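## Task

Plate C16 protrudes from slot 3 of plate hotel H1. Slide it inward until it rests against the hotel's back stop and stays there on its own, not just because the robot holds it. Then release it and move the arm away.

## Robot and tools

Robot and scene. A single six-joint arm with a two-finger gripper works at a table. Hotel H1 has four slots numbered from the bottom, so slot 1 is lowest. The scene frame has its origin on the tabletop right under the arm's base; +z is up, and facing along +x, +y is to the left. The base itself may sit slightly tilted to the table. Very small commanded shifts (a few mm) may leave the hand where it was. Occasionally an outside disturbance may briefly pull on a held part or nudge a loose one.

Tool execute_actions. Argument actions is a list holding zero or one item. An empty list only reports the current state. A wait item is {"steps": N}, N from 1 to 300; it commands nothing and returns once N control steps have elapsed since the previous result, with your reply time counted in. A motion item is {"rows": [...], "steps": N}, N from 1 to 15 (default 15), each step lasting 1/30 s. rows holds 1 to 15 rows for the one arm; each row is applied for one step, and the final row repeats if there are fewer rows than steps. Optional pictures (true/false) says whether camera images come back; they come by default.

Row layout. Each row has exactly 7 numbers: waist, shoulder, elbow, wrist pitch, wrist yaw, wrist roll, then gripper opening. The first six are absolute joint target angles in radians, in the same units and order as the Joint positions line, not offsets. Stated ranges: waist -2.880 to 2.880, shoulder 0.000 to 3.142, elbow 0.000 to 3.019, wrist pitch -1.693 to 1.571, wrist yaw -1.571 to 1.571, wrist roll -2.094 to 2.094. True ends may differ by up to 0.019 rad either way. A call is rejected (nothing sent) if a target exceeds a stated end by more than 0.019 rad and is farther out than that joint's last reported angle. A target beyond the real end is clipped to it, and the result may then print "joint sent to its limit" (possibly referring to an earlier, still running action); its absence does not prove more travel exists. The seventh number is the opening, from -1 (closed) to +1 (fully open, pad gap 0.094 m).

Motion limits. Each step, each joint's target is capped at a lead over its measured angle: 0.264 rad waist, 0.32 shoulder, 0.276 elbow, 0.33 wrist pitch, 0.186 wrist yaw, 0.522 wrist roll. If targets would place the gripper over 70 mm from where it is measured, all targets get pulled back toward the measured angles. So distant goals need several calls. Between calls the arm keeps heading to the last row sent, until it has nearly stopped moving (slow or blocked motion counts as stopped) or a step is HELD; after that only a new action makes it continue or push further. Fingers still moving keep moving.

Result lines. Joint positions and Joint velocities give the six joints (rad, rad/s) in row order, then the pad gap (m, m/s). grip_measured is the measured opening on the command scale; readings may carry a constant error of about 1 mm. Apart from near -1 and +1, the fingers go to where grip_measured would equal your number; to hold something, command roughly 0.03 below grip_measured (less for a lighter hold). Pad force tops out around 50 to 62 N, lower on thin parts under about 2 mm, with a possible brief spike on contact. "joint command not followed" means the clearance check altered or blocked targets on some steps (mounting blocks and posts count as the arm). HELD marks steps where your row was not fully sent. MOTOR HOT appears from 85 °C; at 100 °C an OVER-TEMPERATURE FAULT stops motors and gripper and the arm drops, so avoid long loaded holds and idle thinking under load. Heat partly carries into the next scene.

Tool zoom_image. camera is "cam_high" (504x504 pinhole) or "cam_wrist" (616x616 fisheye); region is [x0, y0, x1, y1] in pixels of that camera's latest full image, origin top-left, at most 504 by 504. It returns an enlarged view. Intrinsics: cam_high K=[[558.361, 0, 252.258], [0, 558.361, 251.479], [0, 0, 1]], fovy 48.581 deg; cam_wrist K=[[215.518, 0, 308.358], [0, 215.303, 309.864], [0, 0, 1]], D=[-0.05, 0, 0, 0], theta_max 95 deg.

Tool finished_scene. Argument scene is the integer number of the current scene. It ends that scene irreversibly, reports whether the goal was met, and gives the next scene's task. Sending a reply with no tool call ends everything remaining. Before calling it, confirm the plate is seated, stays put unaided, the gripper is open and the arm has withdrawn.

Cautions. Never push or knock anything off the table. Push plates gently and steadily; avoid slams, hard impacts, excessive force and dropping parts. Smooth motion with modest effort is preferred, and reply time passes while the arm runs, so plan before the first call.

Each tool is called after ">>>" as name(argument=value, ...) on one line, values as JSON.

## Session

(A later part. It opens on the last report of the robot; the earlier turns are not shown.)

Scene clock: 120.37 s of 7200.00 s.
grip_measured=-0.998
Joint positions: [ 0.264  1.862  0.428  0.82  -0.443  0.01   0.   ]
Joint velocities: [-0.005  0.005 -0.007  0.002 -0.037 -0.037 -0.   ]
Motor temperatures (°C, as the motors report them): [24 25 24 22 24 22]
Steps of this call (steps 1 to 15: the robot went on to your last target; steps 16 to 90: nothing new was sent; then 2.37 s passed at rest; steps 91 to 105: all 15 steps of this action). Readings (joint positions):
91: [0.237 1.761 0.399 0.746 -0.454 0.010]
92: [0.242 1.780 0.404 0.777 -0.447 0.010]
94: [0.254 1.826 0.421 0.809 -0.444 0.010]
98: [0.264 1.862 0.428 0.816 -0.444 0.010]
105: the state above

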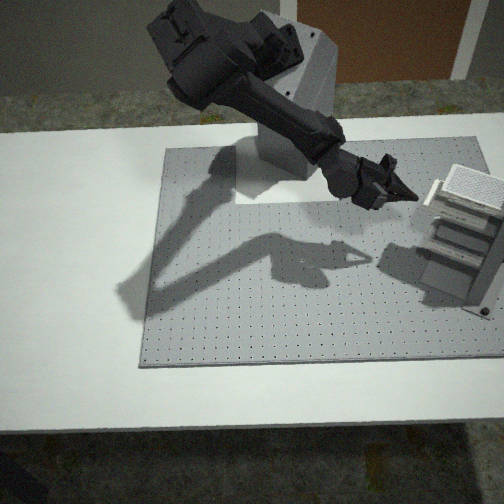

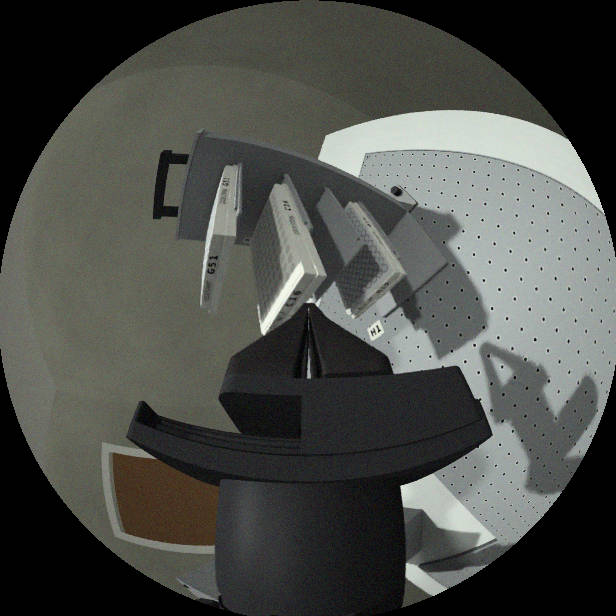

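>>> execute_actions(actions=[{"rows":[[0.325,1.99,0.47,0.92,-0.42,0,-1]],"steps":15}])

>>> zoom_image(camera="cam_high", region=[344, 140, 504, 300])

Scene clock: 126.80 s of 7200.00 s.
grip_measured=-0.998
Joint positions: [ 0.325  1.984  0.469  0.9   -0.423  0.01   0.   ]
Joint velocities: [-0.015 -0.015 -0.007 -0.012  0.037 -0.066  0.001]
Motor temperatures (°C, as the motors report them): [24 25 24 22 24 22]
Steps of this call (steps 1 to 15: the robot went on to your last target; steps 16 to 90: nothing new was sent; then 2.93 s passed at rest; steps 91 to 105: all 15 steps of this action). Readings (joint positions):
91: [0.268 1.870 0.430 0.833 -0.434 0.010]
92: [0.277 1.891 0.438 0.863 -0.427 0.010]
94: [0.302 1.942 0.461 0.892 -0.423 0.010]
98: [0.325 1.984 0.469 0.896 -0.423 0.010]
105: the state above

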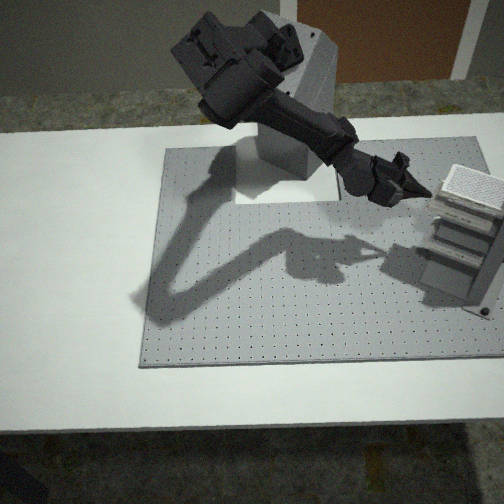

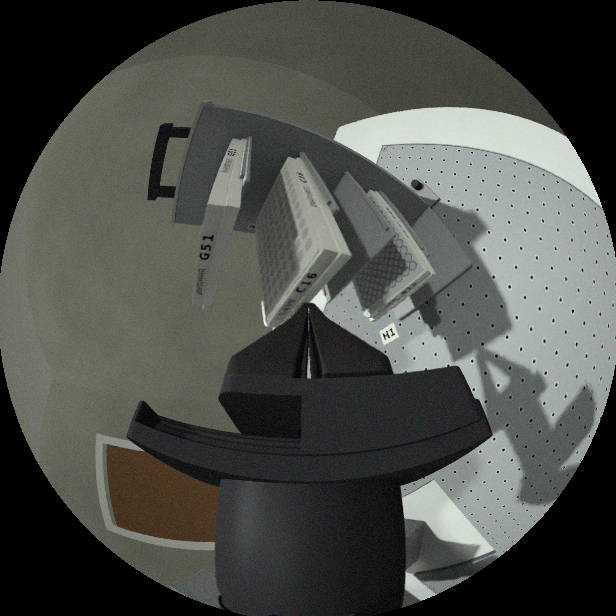

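Region (344, 140, 504, 300) of cam_high's 504x504 image, scaled by 3.150, with more detail than that image has.

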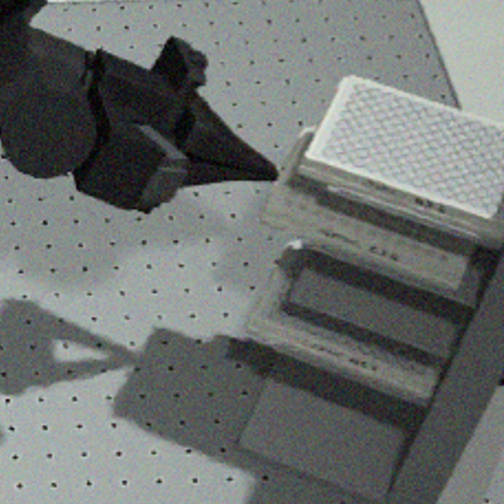

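It's moving. Continue, with a bit more +x.

>>> execute_actions(actions=[{"rows":[[0.375,2.09,0.54,0.95,-0.40,0,-1]],"steps":15}])

>>> zoom_image(camera="cam_high", region=[344, 140, 504, 300])

Scene clock: 136.03 s of 7200.00 s.
grip_measured=-0.998
Joint positions: [ 0.372  2.079  0.539  0.93  -0.402  0.01   0.   ]
Joint velocities: [ 0.005  0.005 -0.002 -0.002  0.022 -0.051 -0.001]
Motor temperatures (°C, as the motors report them): [24 25 24 22 24 22]
Steps of this call (steps 1 to 15: the robot went on to your last target; steps 16 to 90: nothing new was sent; then 5.73 s passed at rest; steps 91 to 105: all 15 steps of this action). Readings (joint positions):
91: [0.328 1.990 0.473 0.905 -0.415 0.010]
92: [0.335 2.007 0.486 0.916 -0.407 0.010]
94: [0.354 2.049 0.522 0.926 -0.403 0.010]
98: [0.372 2.079 0.539 0.928 -0.402 0.010]
105: the state above

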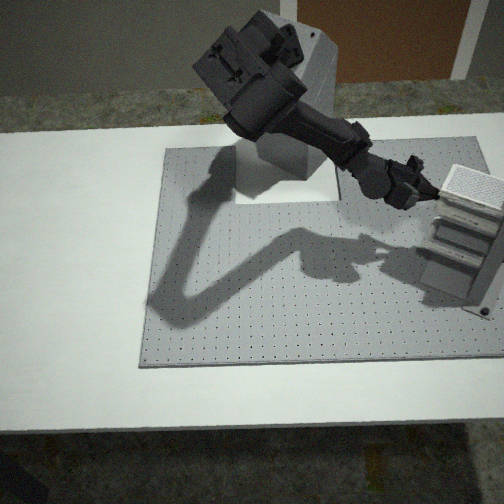

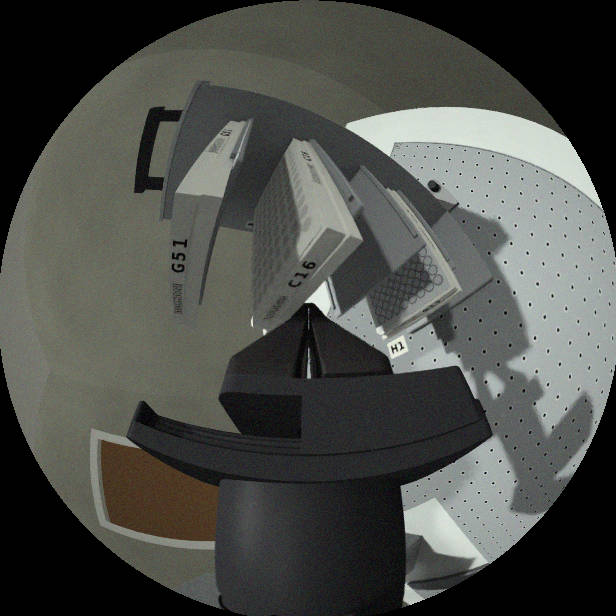

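Region (344, 140, 504, 300) of cam_high's 504x504 image, scaled by 3.150, with more detail than that image has.

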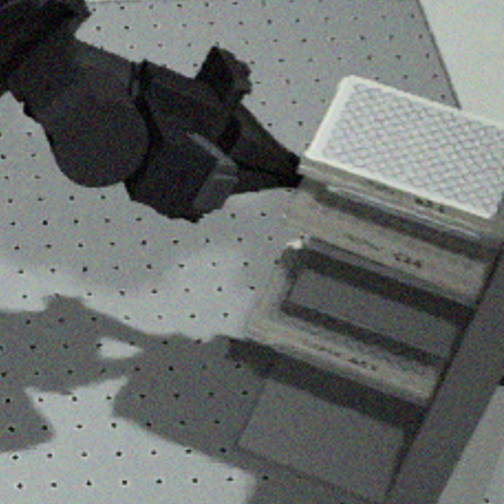

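Looks seated. Retreat.

>>> execute_actions(actions=[{"rows":[[0.235,1.75,0.4,0.75,-0.46,0,-1]],"steps":15}], pictures=false)

>>> execute_actions(actions=[{"steps":20}])

>>> finished_scene(scene=1)

Scene clock: 141.30 s of 7200.00 s.
grip_measured=-0.998
Joint positions: [ 0.229  1.729  0.407  0.766 -0.457  0.01   0.   ]
Joint velocities: [ 0.005  0.054  0.017 -0.037 -0.037 -0.022 -0.001]
Motor temperatures (°C, as the motors report them): [24 25 24 22 24 22]
Steps of this call (steps 1 to 15: the robot went on to your last target; steps 16 to 90: nothing new was sent; then 1.77 s passed at rest; steps 91 to 105: all 15 steps of this action). Readings (joint positions):
91: [0.365 2.064 0.534 0.909 -0.420 0.010]
92: [0.351 2.025 0.515 0.863 -0.437 0.010]
94: [0.299 1.899 0.455 0.803 -0.453 0.010]
98: [0.229 1.716 0.404 0.778 -0.456 0.010]
105: the state above

Scene clock: 141.97 s of 7200.00 s.
grip_measured=-0.998
Joint positions: [ 0.229  1.73   0.407  0.765 -0.457  0.01   0.   ]
Joint velocities: [ 0.005 -0.005 -0.017 -0.002 -0.022 -0.007 -0.001]
Motor temperatures (°C, as the motors report them): [24 25 24 22 24 22]
Steps of this call (steps 1 to 15: the robot went on to your last target; steps 16 to 20: nothing new was sent). Readings (joint positions):
1: [0.229 1.730 0.407 0.765 -0.457 0.010]
2: [0.229 1.730 0.407 0.765 -0.457 0.010]
4: [0.229 1.730 0.407 0.765 -0.457 0.010]
8: [0.229 1.730 0.407 0.765 -0.457 0.010]
20: the state above
The arm was judged still, so your last target was given up. Only a new action makes it travel on or press farther. Fingers that are still opening or closing keep moving.

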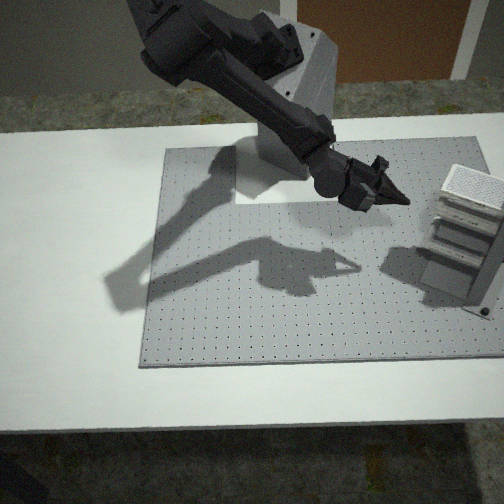

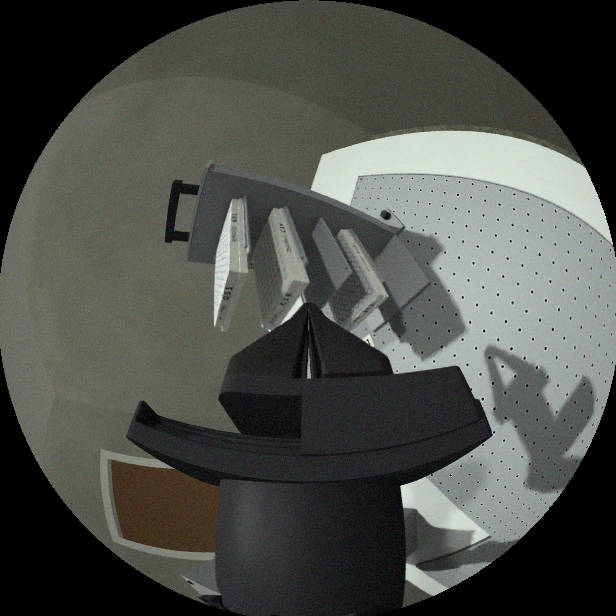

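The scene is finished: the task was done.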